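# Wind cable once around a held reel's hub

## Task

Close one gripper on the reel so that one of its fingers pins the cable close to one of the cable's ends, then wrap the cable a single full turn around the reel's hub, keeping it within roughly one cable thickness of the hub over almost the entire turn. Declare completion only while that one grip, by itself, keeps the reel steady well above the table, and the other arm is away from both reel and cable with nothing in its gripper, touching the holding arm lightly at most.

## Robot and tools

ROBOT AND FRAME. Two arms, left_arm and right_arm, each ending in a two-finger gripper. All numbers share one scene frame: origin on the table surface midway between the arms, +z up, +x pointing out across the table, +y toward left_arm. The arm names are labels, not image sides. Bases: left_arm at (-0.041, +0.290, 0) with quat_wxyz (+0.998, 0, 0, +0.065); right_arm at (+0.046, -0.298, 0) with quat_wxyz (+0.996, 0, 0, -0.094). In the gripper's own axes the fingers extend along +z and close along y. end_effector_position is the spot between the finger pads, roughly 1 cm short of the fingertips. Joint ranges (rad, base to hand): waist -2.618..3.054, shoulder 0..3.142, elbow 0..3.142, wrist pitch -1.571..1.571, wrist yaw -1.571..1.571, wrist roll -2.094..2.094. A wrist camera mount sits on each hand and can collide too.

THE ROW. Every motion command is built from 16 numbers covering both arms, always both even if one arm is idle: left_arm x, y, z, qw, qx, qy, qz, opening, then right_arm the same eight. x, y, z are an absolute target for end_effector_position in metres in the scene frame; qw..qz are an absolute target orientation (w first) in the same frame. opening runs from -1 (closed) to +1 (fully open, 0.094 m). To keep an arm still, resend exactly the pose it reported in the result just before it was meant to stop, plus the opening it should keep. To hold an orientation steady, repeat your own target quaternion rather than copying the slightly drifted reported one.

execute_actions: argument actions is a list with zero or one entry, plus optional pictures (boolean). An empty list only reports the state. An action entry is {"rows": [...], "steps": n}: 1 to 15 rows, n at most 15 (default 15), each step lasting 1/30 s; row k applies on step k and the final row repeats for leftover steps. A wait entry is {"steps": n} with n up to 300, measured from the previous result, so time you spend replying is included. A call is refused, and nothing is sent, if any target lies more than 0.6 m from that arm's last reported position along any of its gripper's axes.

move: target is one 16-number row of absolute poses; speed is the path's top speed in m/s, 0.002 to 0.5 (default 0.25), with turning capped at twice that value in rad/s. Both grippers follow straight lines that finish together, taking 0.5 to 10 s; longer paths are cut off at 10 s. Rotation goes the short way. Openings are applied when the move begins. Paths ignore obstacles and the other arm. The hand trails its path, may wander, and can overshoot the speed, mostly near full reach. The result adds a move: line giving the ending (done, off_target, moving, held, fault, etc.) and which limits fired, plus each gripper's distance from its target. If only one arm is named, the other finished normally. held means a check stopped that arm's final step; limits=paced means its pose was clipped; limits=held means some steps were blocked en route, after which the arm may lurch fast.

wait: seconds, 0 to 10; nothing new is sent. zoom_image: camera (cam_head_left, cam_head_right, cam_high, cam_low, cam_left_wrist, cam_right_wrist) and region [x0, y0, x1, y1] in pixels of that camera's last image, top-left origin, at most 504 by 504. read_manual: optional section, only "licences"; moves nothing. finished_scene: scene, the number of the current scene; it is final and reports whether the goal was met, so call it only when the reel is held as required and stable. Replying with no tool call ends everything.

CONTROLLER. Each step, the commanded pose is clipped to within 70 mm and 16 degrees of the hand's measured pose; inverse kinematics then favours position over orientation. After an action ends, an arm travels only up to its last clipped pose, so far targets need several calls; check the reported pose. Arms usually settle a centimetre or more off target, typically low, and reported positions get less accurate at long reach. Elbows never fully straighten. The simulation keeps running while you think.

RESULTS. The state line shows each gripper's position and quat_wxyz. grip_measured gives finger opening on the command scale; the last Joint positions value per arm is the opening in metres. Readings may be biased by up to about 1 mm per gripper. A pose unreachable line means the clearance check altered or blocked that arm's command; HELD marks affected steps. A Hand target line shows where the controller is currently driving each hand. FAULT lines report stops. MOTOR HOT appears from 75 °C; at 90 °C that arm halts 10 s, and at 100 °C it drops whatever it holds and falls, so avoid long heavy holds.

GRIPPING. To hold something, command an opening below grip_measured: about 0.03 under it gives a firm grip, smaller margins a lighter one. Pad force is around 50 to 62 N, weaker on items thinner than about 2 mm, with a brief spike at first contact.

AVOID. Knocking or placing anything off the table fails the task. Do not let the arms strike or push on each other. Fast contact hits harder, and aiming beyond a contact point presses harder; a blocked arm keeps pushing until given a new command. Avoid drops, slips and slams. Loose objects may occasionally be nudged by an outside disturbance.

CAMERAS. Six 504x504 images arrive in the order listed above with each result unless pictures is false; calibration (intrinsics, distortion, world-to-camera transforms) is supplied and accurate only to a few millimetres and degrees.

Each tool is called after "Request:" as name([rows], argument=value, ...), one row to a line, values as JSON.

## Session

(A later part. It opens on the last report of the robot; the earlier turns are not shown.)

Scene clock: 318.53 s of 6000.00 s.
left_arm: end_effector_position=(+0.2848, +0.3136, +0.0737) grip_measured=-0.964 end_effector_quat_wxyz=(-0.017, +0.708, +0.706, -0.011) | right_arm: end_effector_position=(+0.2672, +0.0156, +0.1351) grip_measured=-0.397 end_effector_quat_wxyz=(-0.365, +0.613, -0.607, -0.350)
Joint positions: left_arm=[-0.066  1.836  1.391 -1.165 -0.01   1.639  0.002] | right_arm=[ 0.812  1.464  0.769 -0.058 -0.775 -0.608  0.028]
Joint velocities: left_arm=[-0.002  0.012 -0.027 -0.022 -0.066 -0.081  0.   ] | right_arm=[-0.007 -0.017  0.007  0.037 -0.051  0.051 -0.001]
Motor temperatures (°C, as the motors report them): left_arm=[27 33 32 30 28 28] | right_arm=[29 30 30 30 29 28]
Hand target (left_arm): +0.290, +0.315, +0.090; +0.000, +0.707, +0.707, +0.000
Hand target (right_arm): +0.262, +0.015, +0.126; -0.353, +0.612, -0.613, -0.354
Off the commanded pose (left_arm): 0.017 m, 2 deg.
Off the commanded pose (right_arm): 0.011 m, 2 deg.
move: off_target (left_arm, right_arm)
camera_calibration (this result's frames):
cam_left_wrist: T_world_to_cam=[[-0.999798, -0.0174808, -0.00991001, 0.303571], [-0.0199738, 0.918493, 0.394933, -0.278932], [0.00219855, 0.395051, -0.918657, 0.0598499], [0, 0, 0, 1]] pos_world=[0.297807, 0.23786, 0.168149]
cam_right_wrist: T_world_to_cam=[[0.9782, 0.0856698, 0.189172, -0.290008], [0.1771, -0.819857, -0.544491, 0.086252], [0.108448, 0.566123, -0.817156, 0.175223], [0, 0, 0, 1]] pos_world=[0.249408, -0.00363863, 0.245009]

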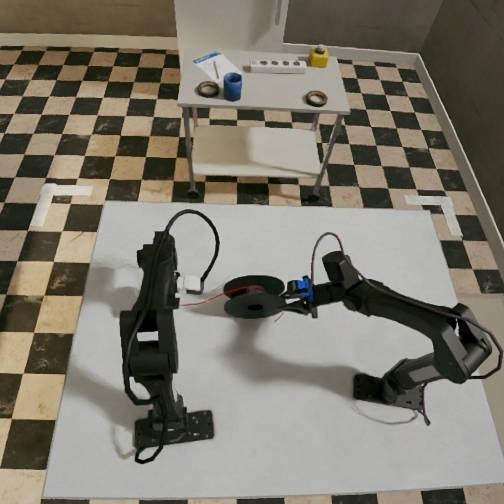

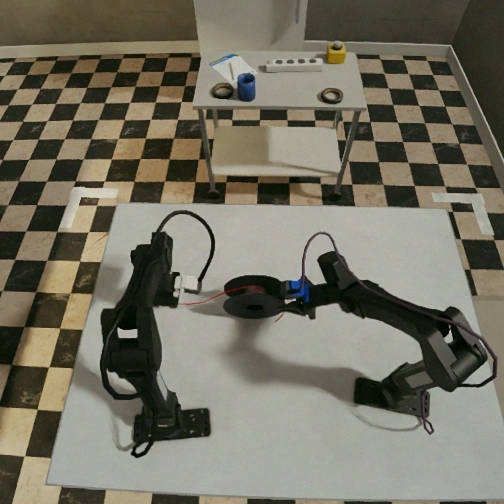

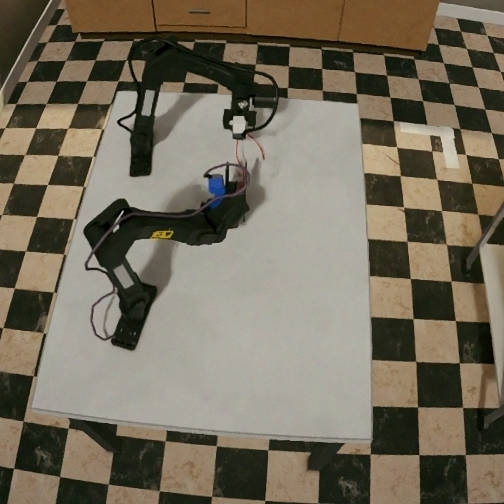

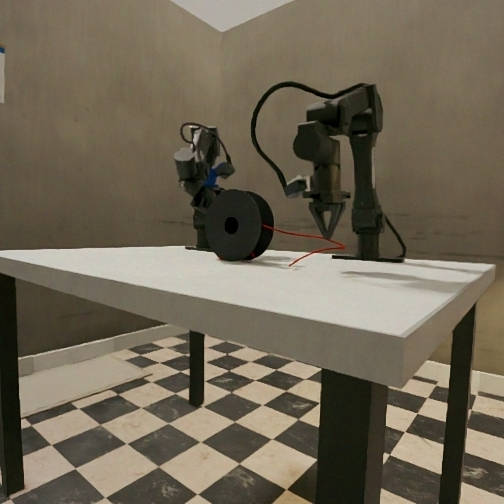

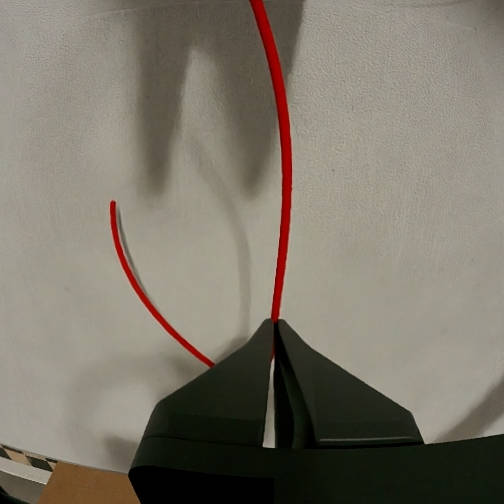

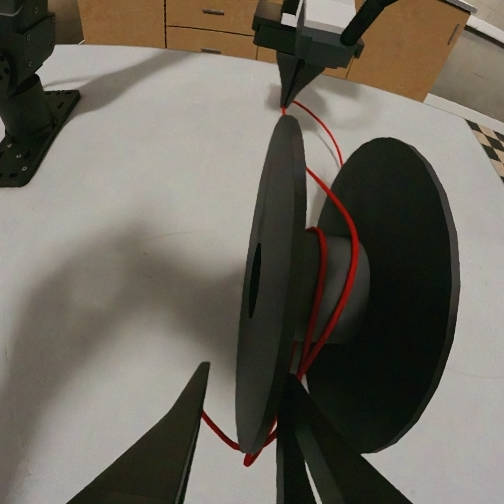

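Request:
move(target=[0.29,0.315,0.09,0,0.707,0.707,0,-0.98,0.267,0.015,0.13,0.35,-0.61,0.61,0.35,-0.97])

Request:
move(target=[0.3,0.39,0.12,0,0.707,0.707,0,-0.98,0.267,0.015,0.13,0.35,-0.61,0.61,0.35,-0.97], speed=0.05)

Scene clock: 324.23 s of 6000.00 s.
left_arm: end_effector_position=(+0.2848, +0.3136, +0.0737) grip_measured=-0.964 end_effector_quat_wxyz=(-0.017, +0.708, +0.706, -0.011) | right_arm: end_effector_position=(+0.2693, +0.0157, +0.1355) grip_measured=-0.940 end_effector_quat_wxyz=(-0.370, +0.615, -0.605, -0.345)
Joint positions: left_arm=[-0.066  1.836  1.391 -1.165 -0.01   1.639  0.002] | right_arm=[ 0.812  1.464  0.769 -0.052 -0.768 -0.613  0.003]
Joint velocities: left_arm=[ 0.012  0.007 -0.002  0.007 -0.037  0.022 -0.   ] | right_arm=[-0.012  0.007 -0.002 -0.022  0.081 -0.037 -0.   ]
Motor temperatures (°C, as the motors report them): left_arm=[27 34 32 30 28 28] | right_arm=[29 30 30 31 29 28]
Hand target (left_arm): +0.290, +0.315, +0.090; +0.000, +0.707, +0.707, +0.000
Hand target (right_arm): +0.267, +0.015, +0.130; -0.353, +0.613, -0.613, -0.352
Off the commanded pose (left_arm): 0.017 m, 2 deg.
Off the commanded pose (right_arm): 0.006 m, 2 deg.
move: off_target (left_arm)
camera_calibration (this result's frames):
cam_left_wrist: T_world_to_cam=[[-0.999798, -0.0174808, -0.00991001, 0.303571], [-0.0199738, 0.918493, 0.394933, -0.278932], [0.00219855, 0.395051, -0.918657, 0.0598499], [0, 0, 0, 1]] pos_world=[0.297807, 0.23786, 0.168149]
cam_right_wrist: T_world_to_cam=[[0.975932, 0.0825439, 0.20185, -0.293115], [0.181539, -0.82037, -0.542252, 0.0846499], [0.120832, 0.565845, -0.81561, 0.171788], [0, 0, 0, 1]] pos_world=[0.249935, -0.00356653, 0.245179]

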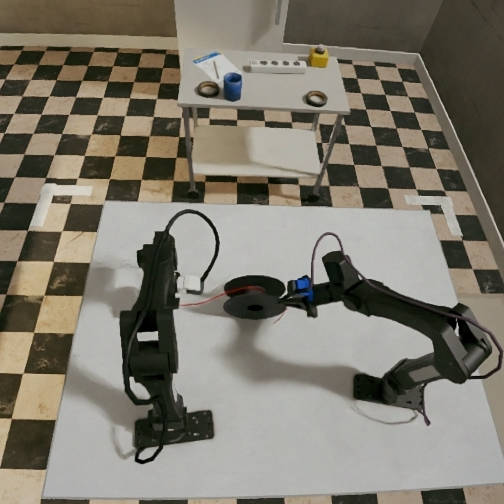

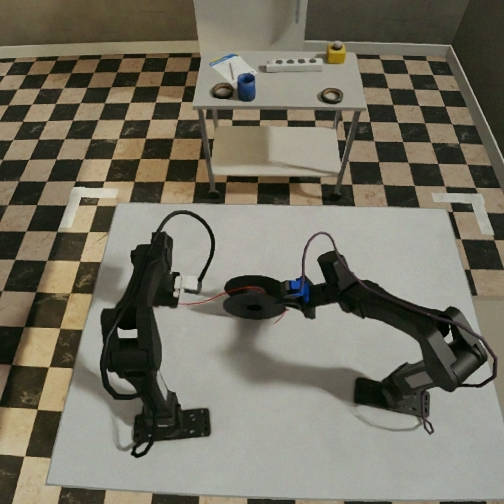

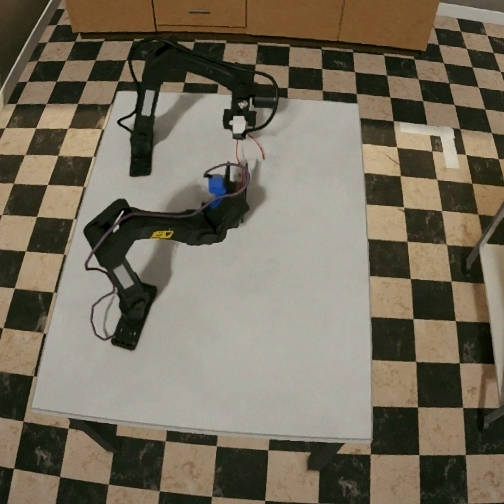

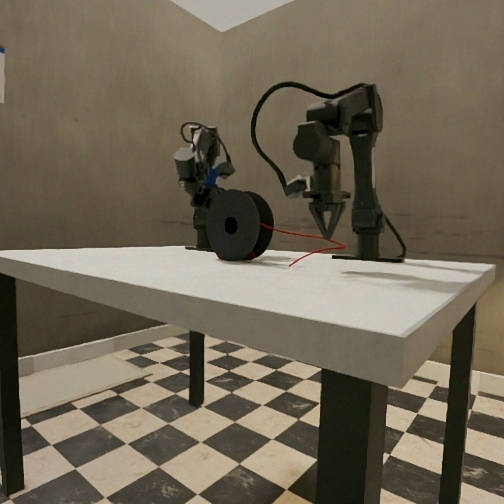

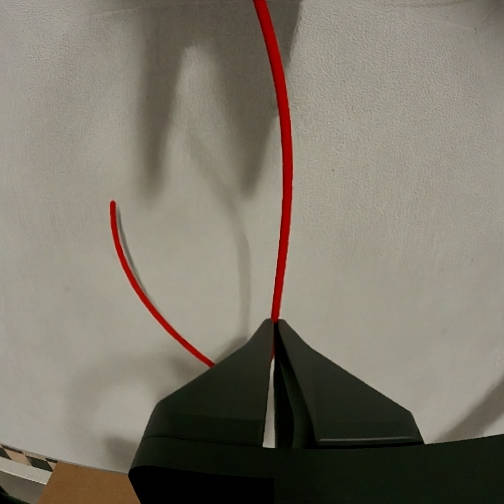

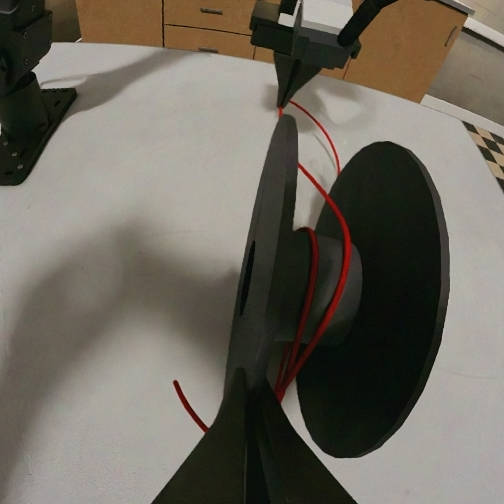

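Scene clock: 326.33 s of 6000.00 s.
left_arm: end_effector_position=(+0.2992, +0.3887, +0.1155) grip_measured=-0.964 end_effector_quat_wxyz=(-0.003, +0.707, +0.707, +0.004) | right_arm: end_effector_position=(+0.2692, +0.0156, +0.1354) grip_measured=-0.940 end_effector_quat_wxyz=(-0.370, +0.615, -0.605, -0.345)
Joint positions: left_arm=[ 0.145  1.882  1.618 -1.302 -0.01   1.846  0.002] | right_arm=[ 0.812  1.464  0.769 -0.052 -0.768 -0.614  0.003]
Joint velocities: left_arm=[ 0.017  0.002 -0.002 -0.037 -0.051  0.037  0.001] | right_arm=[-0.017  0.002 -0.002 -0.022  0.022 -0.051  0.002]
Motor temperatures (°C, as the motors report them): left_arm=[27 34 32 30 28 28] | right_arm=[29 30 30 31 29 28]
Hand target (left_arm): +0.301, +0.390, +0.120; +0.001, +0.707, +0.707, +0.001
Hand target (right_arm): +0.267, +0.015, +0.130; -0.352, +0.613, -0.613, -0.352
Off the commanded pose (left_arm): 0.005 m, 1 deg.
Off the commanded pose (right_arm): 0.006 m, 2 deg.
move: done
camera_calibration (this result's frames):
cam_left_wrist: T_world_to_cam=[[-0.998445, -0.0212022, -0.0515549, 0.325563], [-0.0399493, 0.917168, 0.396494, -0.357742], [0.0388779, 0.397937, -0.916589, 0.0561783], [0, 0, 0, 1]] pos_world=[0.308582, 0.312657, 0.210119]
cam_right_wrist: T_world_to_cam=[[0.975912, 0.0827725, 0.201853, -0.293059], [0.181705, -0.820461, -0.542058, 0.0845334], [0.120745, 0.565679, -0.815738, 0.171808], [0, 0, 0, 1]] pos_world=[0.249895, -0.00357478, 0.245128]

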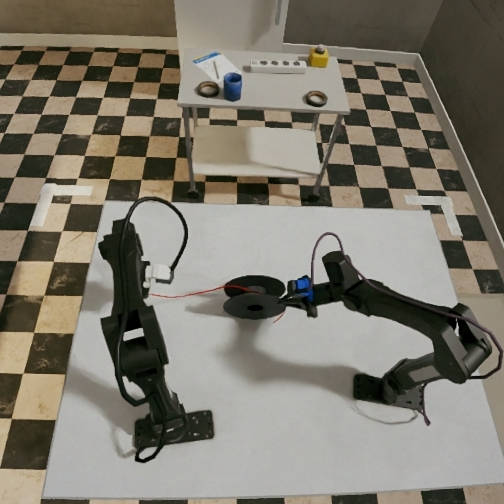

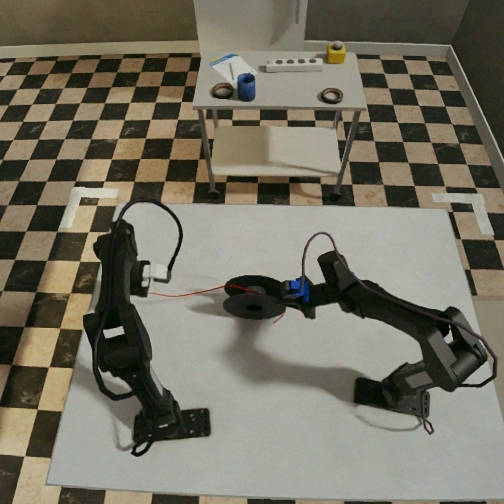

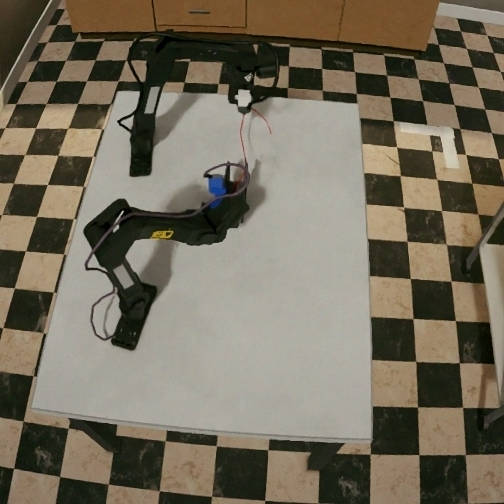

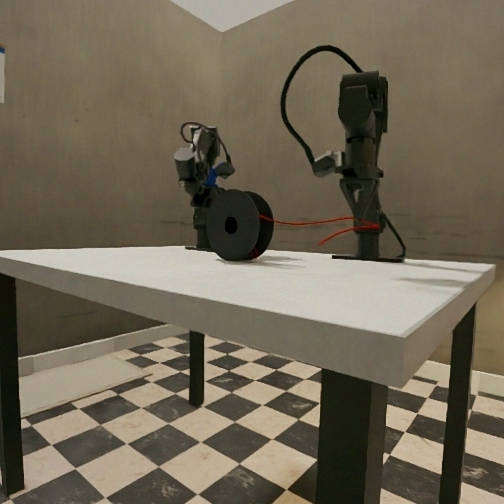

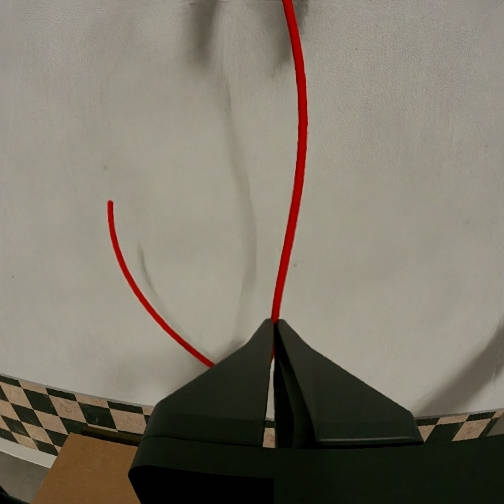

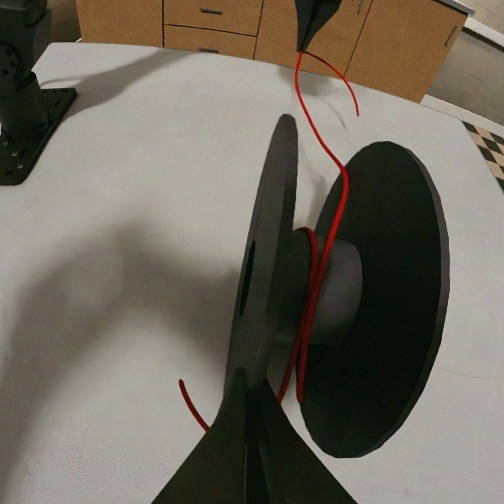

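Request:
execute_actions([
  {"rows":[[0.3,0.39,0.12,0,0.707,0.707,0,-0.98,0.267,0.015,0.13,0.35,-0.61,0.61,0.35,-0.2]],"steps":12},
], pictures=false)

Request:
move(target=[0.3,0.39,0.12,0,0.707,0.707,0,-0.98,0.262,-0.05,0.12,0.4,-0.58,0.58,0.4,-0.1], speed=0.1)

Request:
move(target=[0.3,0.39,0.12,0,0.707,0.707,0,-0.98,0.262,-0.04,0.08,0.4,-0.58,0.58,0.4,-0.1], speed=0.1)

Scene clock: 331.37 s of 6000.00 s.
left_arm: end_effector_position=(+0.2981, +0.3883, +0.1152) grip_measured=-0.964 end_effector_quat_wxyz=(-0.004, +0.708, +0.706, +0.002) | right_arm: end_effector_position=(+0.2677, +0.0145, +0.1334) grip_measured=-0.203 end_effector_quat_wxyz=(-0.364, +0.614, -0.609, -0.346)
Joint positions: left_arm=[ 0.145  1.883  1.618 -1.307 -0.01   1.848  0.002] | right_arm=[ 0.812  1.464  0.769 -0.066 -0.768 -0.614  0.037]
Joint velocities: left_arm=[ 0.017 -0.017 -0.022  0.007 -0.037 -0.037 -0.001] | right_arm=[ 0.002  0.002 -0.012 -0.022 -0.007  0.007 -0.   ]
Motor temperatures (°C, as the motors report them): left_arm=[27 33 32 30 28 28] | right_arm=[29 30 30 31 29 28]
Hand target (left_arm): +0.300, +0.390, +0.120; +0.000, +0.707, +0.707, +0.000
Hand target (right_arm): +0.267, +0.015, +0.130; -0.352, +0.613, -0.613, -0.352
Off the commanded pose (left_arm): 0.005 m, 1 deg.
Off the commanded pose (right_arm): 0.003 m, 2 deg.
Steps of this call (steps 1 to 139: nothing new was sent; steps 140 to 151: all 12 steps of this action). Readings (end_effector_position):
140: left_arm (+0.2984, +0.3884, +0.1152) | right_arm (+0.2691, +0.0156, +0.1353)
141: left_arm (+0.2983, +0.3883, +0.1152) | right_arm (+0.2689, +0.0154, +0.1350)
143: left_arm (+0.2982, +0.3883, +0.1152) | right_arm (+0.2683, +0.0150, +0.1343)
147: left_arm (+0.2981, +0.3883, +0.1152) | right_arm (+0.2679, +0.0147, +0.1337)
151: the state above

Scene clock: 332.93 s of 6000.00 s.
left_arm: end_effector_position=(+0.2979, +0.3882, +0.1152) grip_measured=-0.964 end_effector_quat_wxyz=(-0.005, +0.708, +0.706, +0.002) | right_arm: end_effector_position=(+0.2669, -0.0483, +0.1148) grip_measured=-0.103 end_effector_quat_wxyz=(-0.397, +0.583, -0.591, -0.391)
Joint positions: left_arm=[ 0.145  1.883  1.618 -1.308 -0.01   1.848  0.002] | right_arm=[ 0.556  1.422  0.567  0.022 -1.033 -0.758  0.042]
Joint velocities: left_arm=[-0.002 -0.007 -0.012  0.007 -0.081  0.066 -0.001] | right_arm=[ 0.002 -0.012 -0.012  0.095 -0.007 -0.037  0.001]
Motor temperatures (°C, as the motors report them): left_arm=[27 33 32 29 28 28] | right_arm=[29 30 30 31 29 28]
Hand target (left_arm): +0.300, +0.390, +0.120; +0.000, +0.707, +0.707, +0.000
Hand target (right_arm): +0.262, -0.050, +0.118; -0.401, +0.584, -0.583, -0.398
Off the commanded pose (left_arm): 0.006 m, 1 deg.
Off the commanded pose (right_arm): 0.007 m, 2 deg.
move: done
camera_calibration (this result's frames):
cam_left_wrist: T_world_to_cam=[[-0.99878, -0.0186338, -0.0457256, 0.322712], [-0.0352049, 0.91807, 0.394851, -0.358875], [0.0346217, 0.395979, -0.917607, 0.0583082], [0, 0, 0, 1]] pos_world=[0.307666, 0.312397, 0.209962]
cam_right_wrist: T_world_to_cam=[[0.982746, 0.0540976, 0.176872, -0.281711], [0.157157, -0.748472, -0.644276, 0.0430879], [0.09753, 0.660957, -0.744059, 0.193947], [0, 0, 0, 1]] pos_world=[0.251163, -0.0807005, 0.221895]

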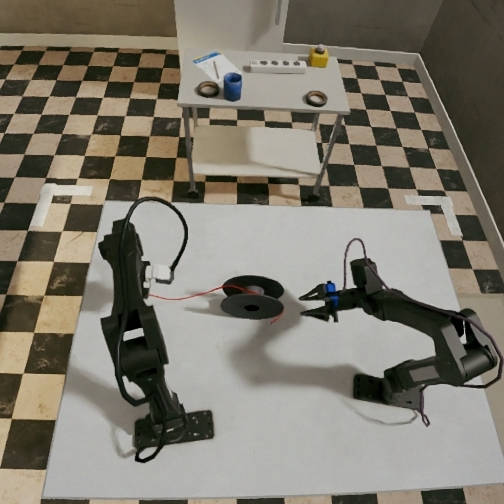

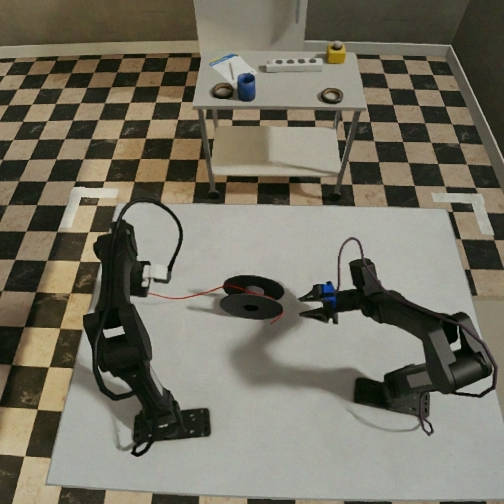

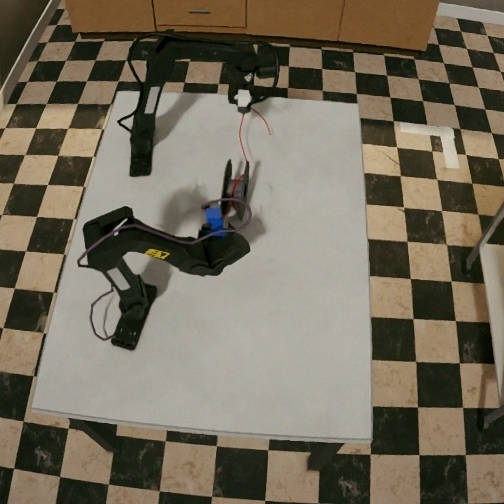

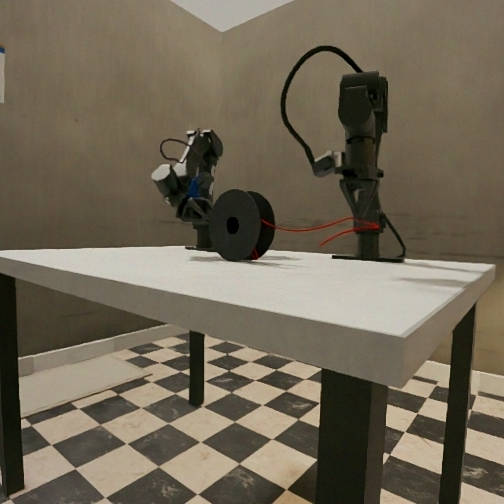

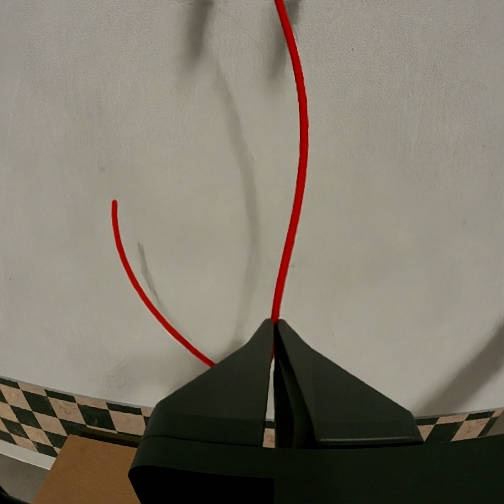

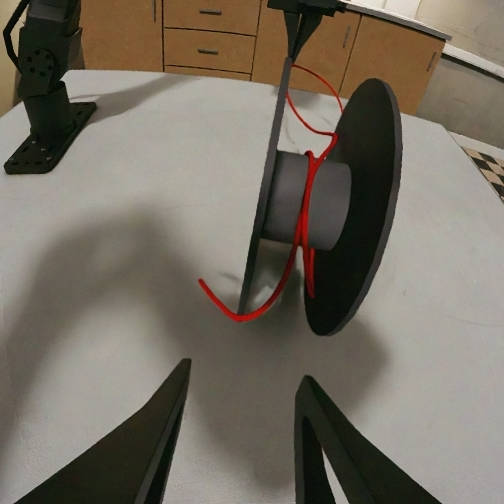

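Scene clock: 334.00 s of 6000.00 s.
left_arm: end_effector_position=(+0.2979, +0.3882, +0.1152) grip_measured=-0.964 end_effector_quat_wxyz=(-0.005, +0.708, +0.706, +0.002) | right_arm: end_effector_position=(+0.2707, -0.0402, +0.0871) grip_measured=-0.103 end_effector_quat_wxyz=(-0.415, +0.584, -0.577, -0.391)
Joint positions: left_arm=[ 0.145  1.883  1.618 -1.308 -0.01   1.848  0.002] | right_arm=[ 0.576  1.555  0.49   0.315 -1.033 -0.711  0.042]
Joint velocities: left_arm=[ 0.002  0.002 -0.017 -0.051 -0.022  0.007  0.   ] | right_arm=[ 0.007 -0.002 -0.002  0.051 -0.037  0.066 -0.   ]
Motor temperatures (°C, as the motors report them): left_arm=[27 33 32 29 28 28] | right_arm=[29 30 30 31 29 28]
Hand target (left_arm): +0.300, +0.390, +0.120; +0.000, +0.707, +0.707, +0.000
Hand target (right_arm): +0.263, -0.040, +0.080; -0.402, +0.582, -0.582, -0.401
Off the commanded pose (left_arm): 0.006 m, 1 deg.
Off the commanded pose (right_arm): 0.011 m, 2 deg.
move: off_target (right_arm)
camera_calibration (this result's frames):
cam_left_wrist: T_world_to_cam=[[-0.99878, -0.0186338, -0.0457256, 0.322712], [-0.0352049, 0.91807, 0.394851, -0.358875], [0.0346217, 0.395979, -0.917607, 0.0583082], [0, 0, 0, 1]] pos_world=[0.307666, 0.312397, 0.209962]
cam_right_wrist: T_world_to_cam=[[0.976167, 0.0510474, 0.21093, -0.282237], [0.180968, -0.72793, -0.661338, 0.0265483], [0.119783, 0.683748, -0.719819, 0.16042], [0, 0, 0, 1]] pos_world=[0.251491, -0.0759539, 0.192563]

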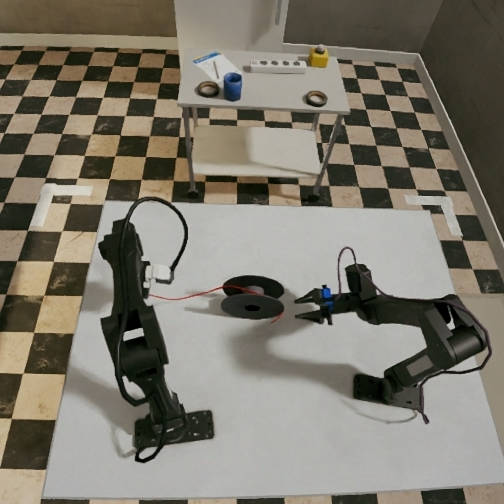

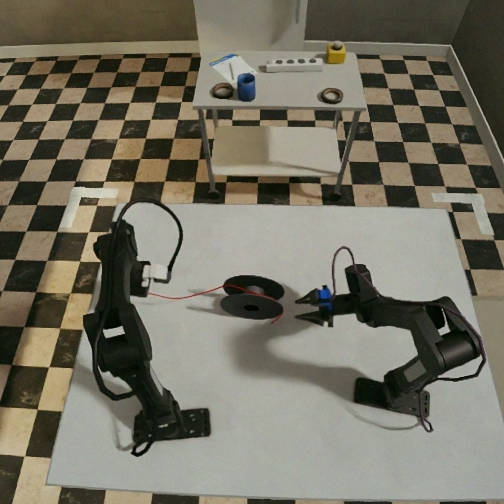

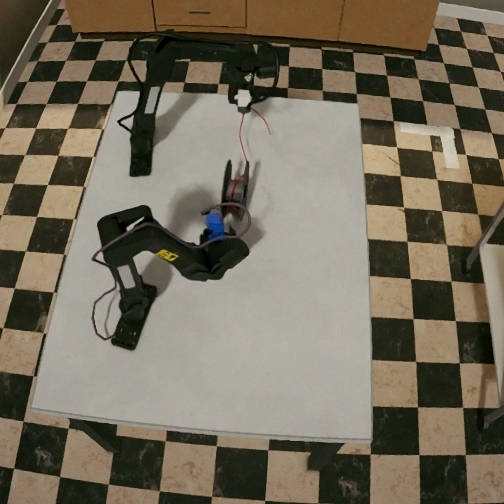

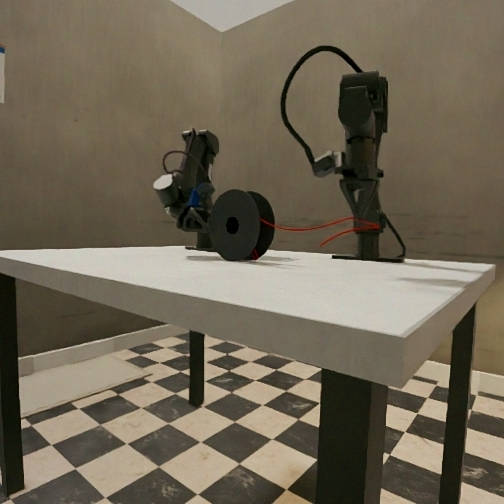

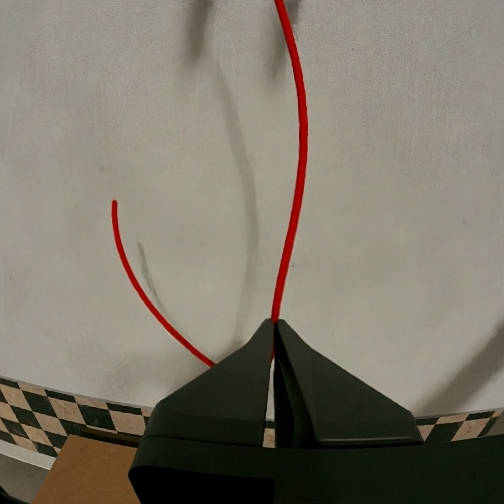

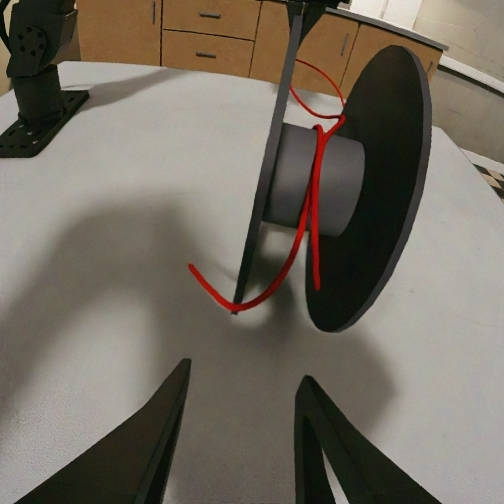

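Request:
move(target=[0.3,0.39,0.12,0,0.707,0.707,0,-0.98,0.259,0.006,0.058,0.4,-0.58,0.58,0.4,-0.1], speed=0.04)

Scene clock: 340.13 s of 6000.00 s.
left_arm: end_effector_position=(+0.2979, +0.3882, +0.1152) grip_measured=-0.964 end_effector_quat_wxyz=(-0.005, +0.708, +0.706, +0.002) | right_arm: end_effector_position=(+0.2656, +0.0075, +0.0675) grip_measured=-0.103 end_effector_quat_wxyz=(-0.416, +0.583, -0.573, -0.398)
Joint positions: left_arm=[ 0.145  1.883  1.618 -1.308 -0.01   1.848  0.002] | right_arm=[ 0.751  1.735  0.49   0.664 -0.911 -0.509  0.042]
Joint velocities: left_arm=[ 0.002  0.002  0.002  0.022 -0.037  0.007 -0.   ] | right_arm=[ 0.017  0.007 -0.002  0.022 -0.081  0.037 -0.001]
Motor temperatures (°C, as the motors report them): left_arm=[27 33 32 29 28 28] | right_arm=[29 30 30 31 29 28]
Hand target (left_arm): +0.300, +0.390, +0.120; +0.000, +0.707, +0.707, +0.000
Hand target (right_arm): +0.259, +0.006, +0.059; -0.402, +0.581, -0.581, -0.403
Off the commanded pose (left_arm): 0.006 m, 1 deg.
Off the commanded pose (right_arm): 0.012 m, 2 deg.
move: off_target (right_arm)
camera_calibration (this result's frames):
cam_left_wrist: T_world_to_cam=[[-0.99878, -0.0186338, -0.0457256, 0.322712], [-0.0352049, 0.91807, 0.394851, -0.358875], [0.0346217, 0.395979, -0.917607, 0.0583082], [0, 0, 0, 1]] pos_world=[0.307666, 0.312397, 0.209962]
cam_right_wrist: T_world_to_cam=[[0.976843, 0.0567744, 0.206288, -0.275553], [0.183699, -0.716854, -0.672589, 0.0492329], [0.109692, 0.694908, -0.710683, 0.116309], [0, 0, 0, 1]] pos_world=[0.24737, -0.0298871, 0.172616]

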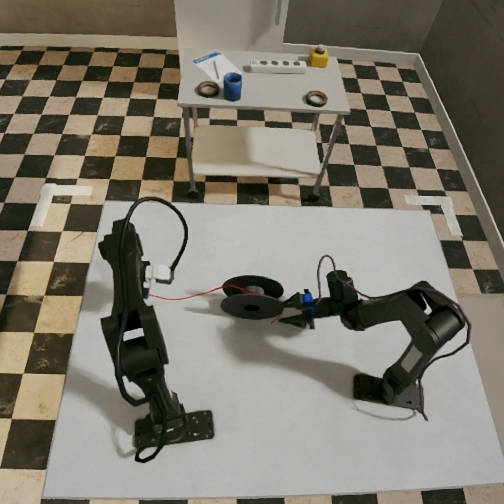

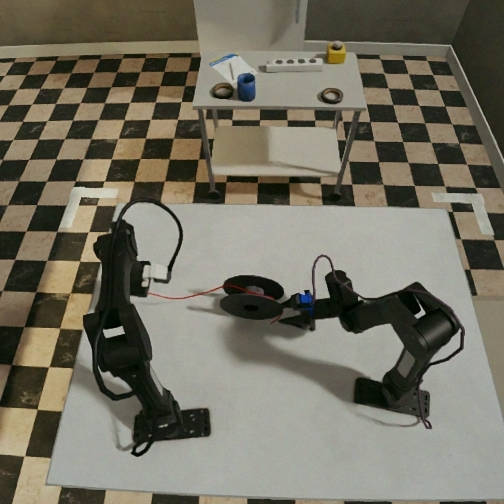

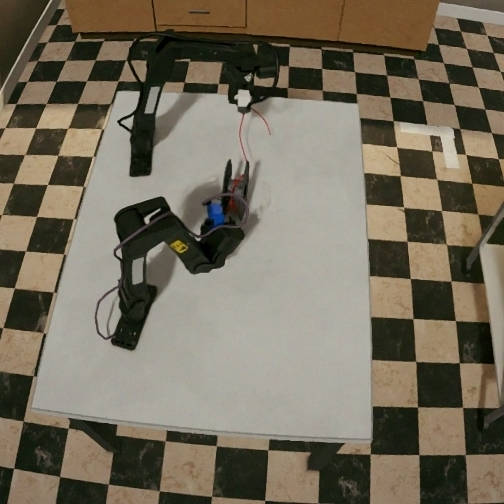

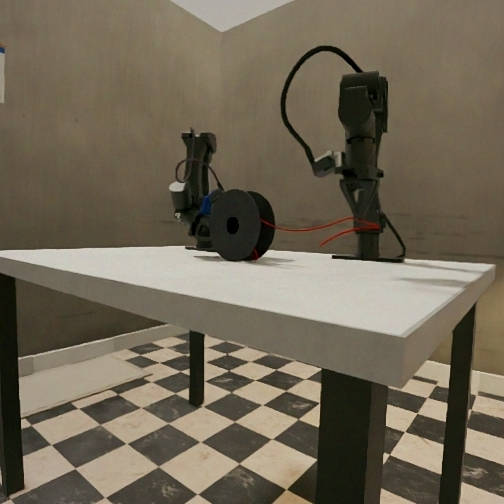

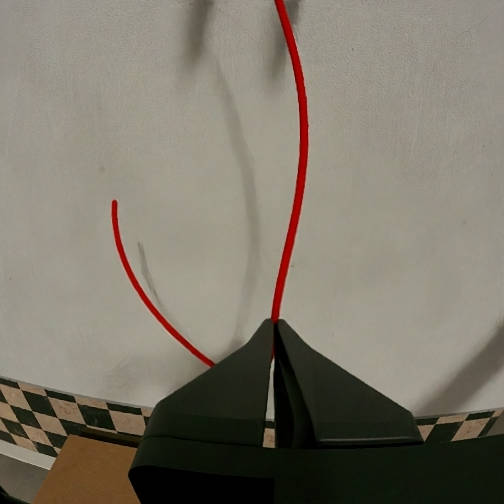

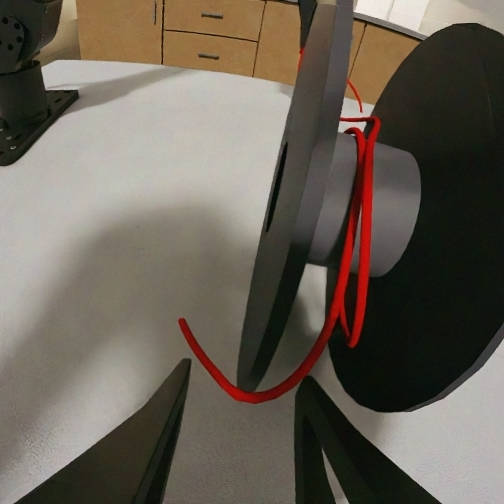

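Request:
move(target=[0.3,0.39,0.12,0,0.707,0.707,0,-0.98,0.263,0.03,0.052,0.4,-0.58,0.58,0.4,0.15], speed=0.025)

Scene clock: 344.70 s of 6000.00 s.
left_arm: end_effector_position=(+0.2979, +0.3882, +0.1152) grip_measured=-0.964 end_effector_quat_wxyz=(-0.005, +0.708, +0.706, +0.002) | right_arm: end_effector_position=(+0.2599, +0.0245, +0.0511) grip_measured=+0.147 end_effector_quat_wxyz=(-0.400, +0.582, -0.584, -0.401)
Joint positions: left_arm=[ 0.145  1.883  1.618 -1.308 -0.01   1.848  0.002] | right_arm=[ 0.817  1.817  0.507  0.734 -0.856 -0.455  0.054]
Joint velocities: left_arm=[-0.017 -0.012  0.007  0.037 -0.022 -0.007  0.   ] | right_arm=[ 0.002  0.002 -0.007 -0.022 -0.037  0.007 -0.001]
Motor temperatures (°C, as the motors report them): left_arm=[27 33 32 29 28 28] | right_arm=[29 30 30 31 29 28]
Hand target (left_arm): +0.300, +0.390, +0.120; +0.000, +0.707, +0.707, +0.000
Hand target (right_arm): +0.263, +0.030, +0.052; -0.402, +0.582, -0.582, -0.403
Off the commanded pose (left_arm): 0.006 m, 1 deg.
Off the commanded pose (right_arm): 0.006 m, 0 deg.
move: done
camera_calibration (this result's frames):
cam_left_wrist: T_world_to_cam=[[-0.99878, -0.0186338, -0.0457256, 0.322712], [-0.0352049, 0.91807, 0.394851, -0.358875], [0.0346217, 0.395979, -0.917607, 0.0583082], [0, 0, 0, 1]] pos_world=[0.307666, 0.312397, 0.209962]
cam_right_wrist: T_world_to_cam=[[0.982543, 0.0621826, 0.175338, -0.267511], [0.16434, -0.731837, -0.661368, 0.0562383], [0.0871934, 0.678637, -0.72928, 0.100696], [0, 0, 0, 1]] pos_world=[0.244818, -0.0105441, 0.157534]

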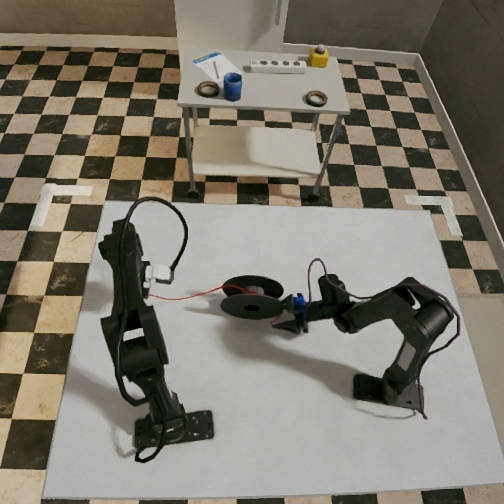

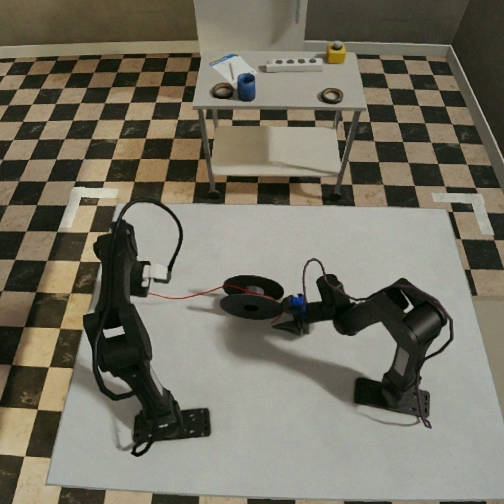

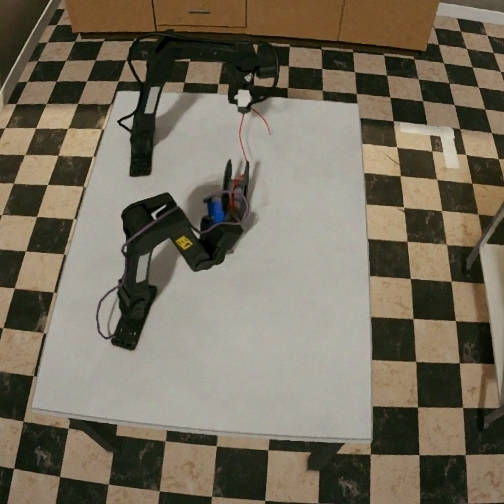

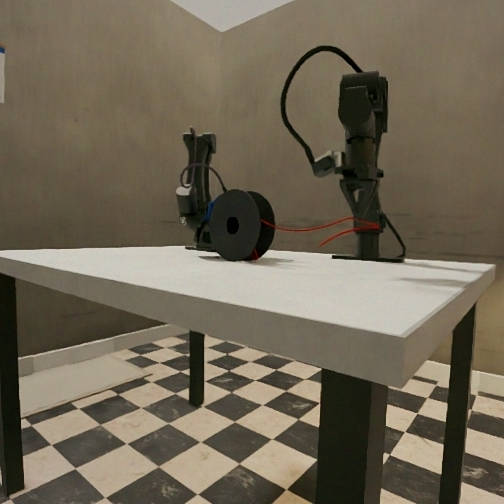

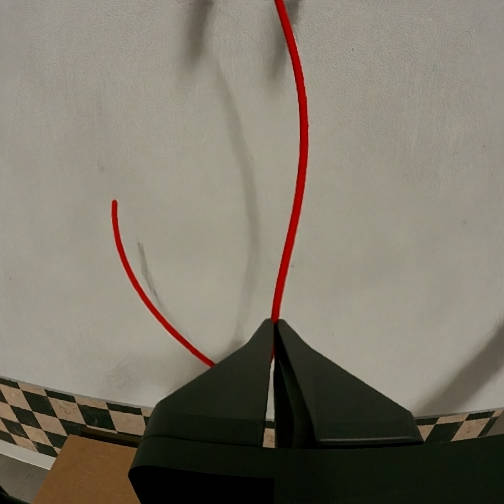

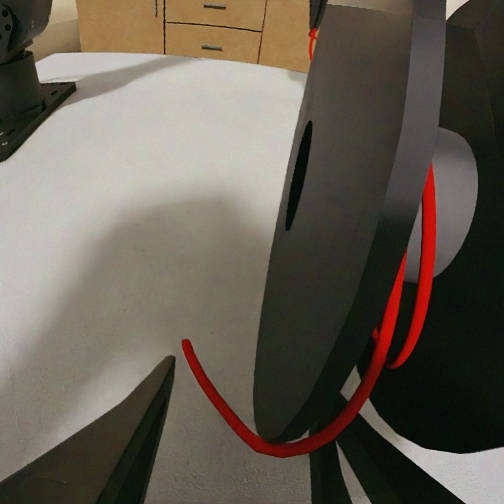

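Request:
move(target=[0.3,0.39,0.12,0,0.707,0.707,0,-0.98,0.266,0.03,0.058,0.4,-0.58,0.58,0.4,-0.96], speed=0.02)

Scene clock: 347.93 s of 6000.00 s.
left_arm: end_effector_position=(+0.2979, +0.3882, +0.1152) grip_measured=-0.964 end_effector_quat_wxyz=(-0.005, +0.708, +0.706, +0.002) | right_arm: end_effector_position=(+0.2645, +0.0260, +0.0535) grip_measured=-0.938 end_effector_quat_wxyz=(-0.405, +0.582, -0.583, -0.397)
Joint positions: left_arm=[ 0.145  1.883  1.618 -1.308 -0.01   1.848  0.002] | right_arm=[ 0.815  1.817  0.519  0.728 -0.848 -0.457  0.003]
Joint velocities: left_arm=[ 0.007 -0.002  0.007 -0.066 -0.007 -0.007  0.001] | right_arm=[-0.012  0.007 -0.007  0.007  0.051 -0.022 -0.   ]
Motor temperatures (°C, as the motors report them): left_arm=[27 33 32 29 28 28] | right_arm=[29 30 30 31 29 28]
Hand target (left_arm): +0.300, +0.390, +0.120; +0.000, +0.707, +0.707, +0.000
Hand target (right_arm): +0.266, +0.030, +0.058; -0.402, +0.582, -0.582, -0.402
Off the commanded pose (left_arm): 0.006 m, 1 deg.
Off the commanded pose (right_arm): 0.006 m, 1 deg.
move: done
camera_calibration (this result's frames):
cam_left_wrist: T_world_to_cam=[[-0.99878, -0.0186338, -0.0457256, 0.322712], [-0.0352049, 0.91807, 0.394851, -0.358875], [0.0346217, 0.395979, -0.917607, 0.0583082], [0, 0, 0, 1]] pos_world=[0.307666, 0.312397, 0.209962]
cam_right_wrist: T_world_to_cam=[[0.980961, 0.054952, 0.186267, -0.272526], [0.166434, -0.73213, -0.660519, 0.0576019], [0.100075, 0.678945, -0.727337, 0.0974726], [0, 0, 0, 1]] pos_world=[0.247996, -0.00903063, 0.159705]

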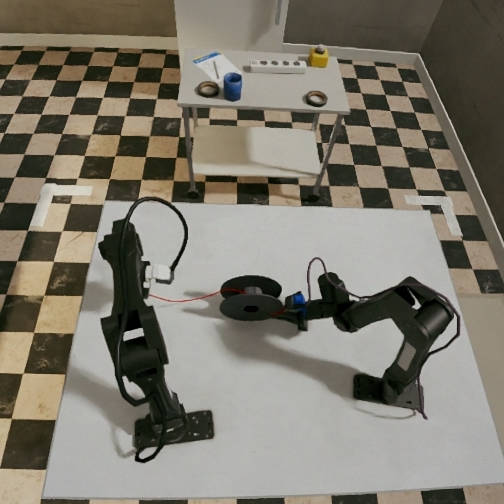

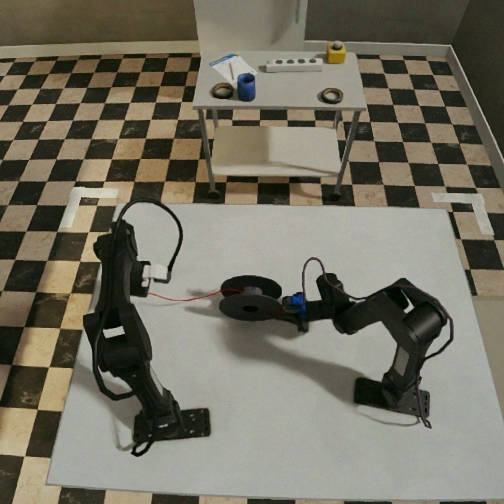

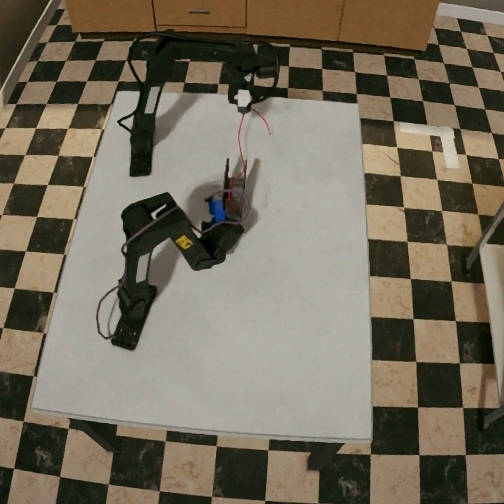

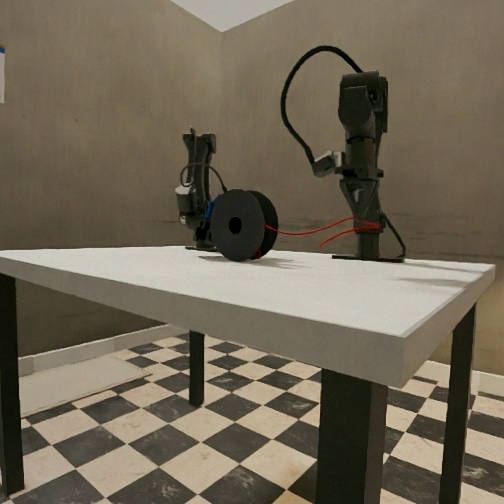

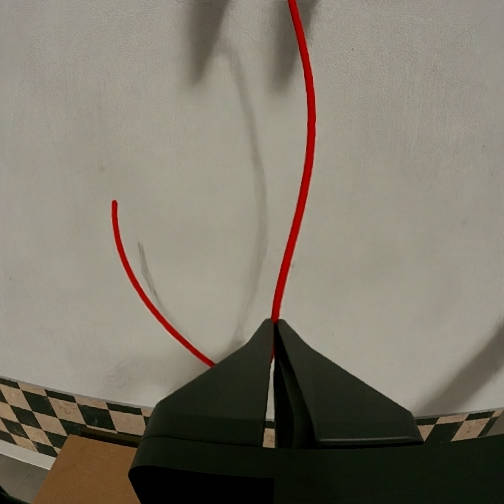

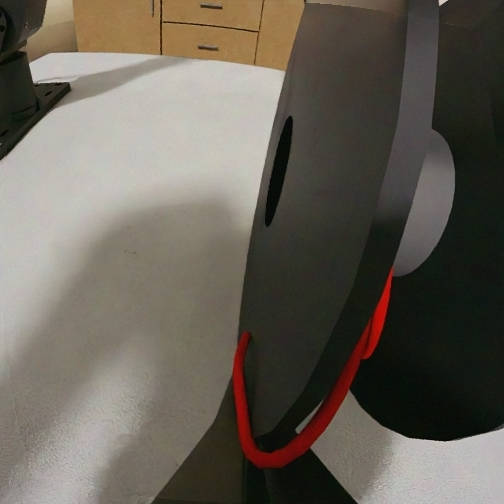

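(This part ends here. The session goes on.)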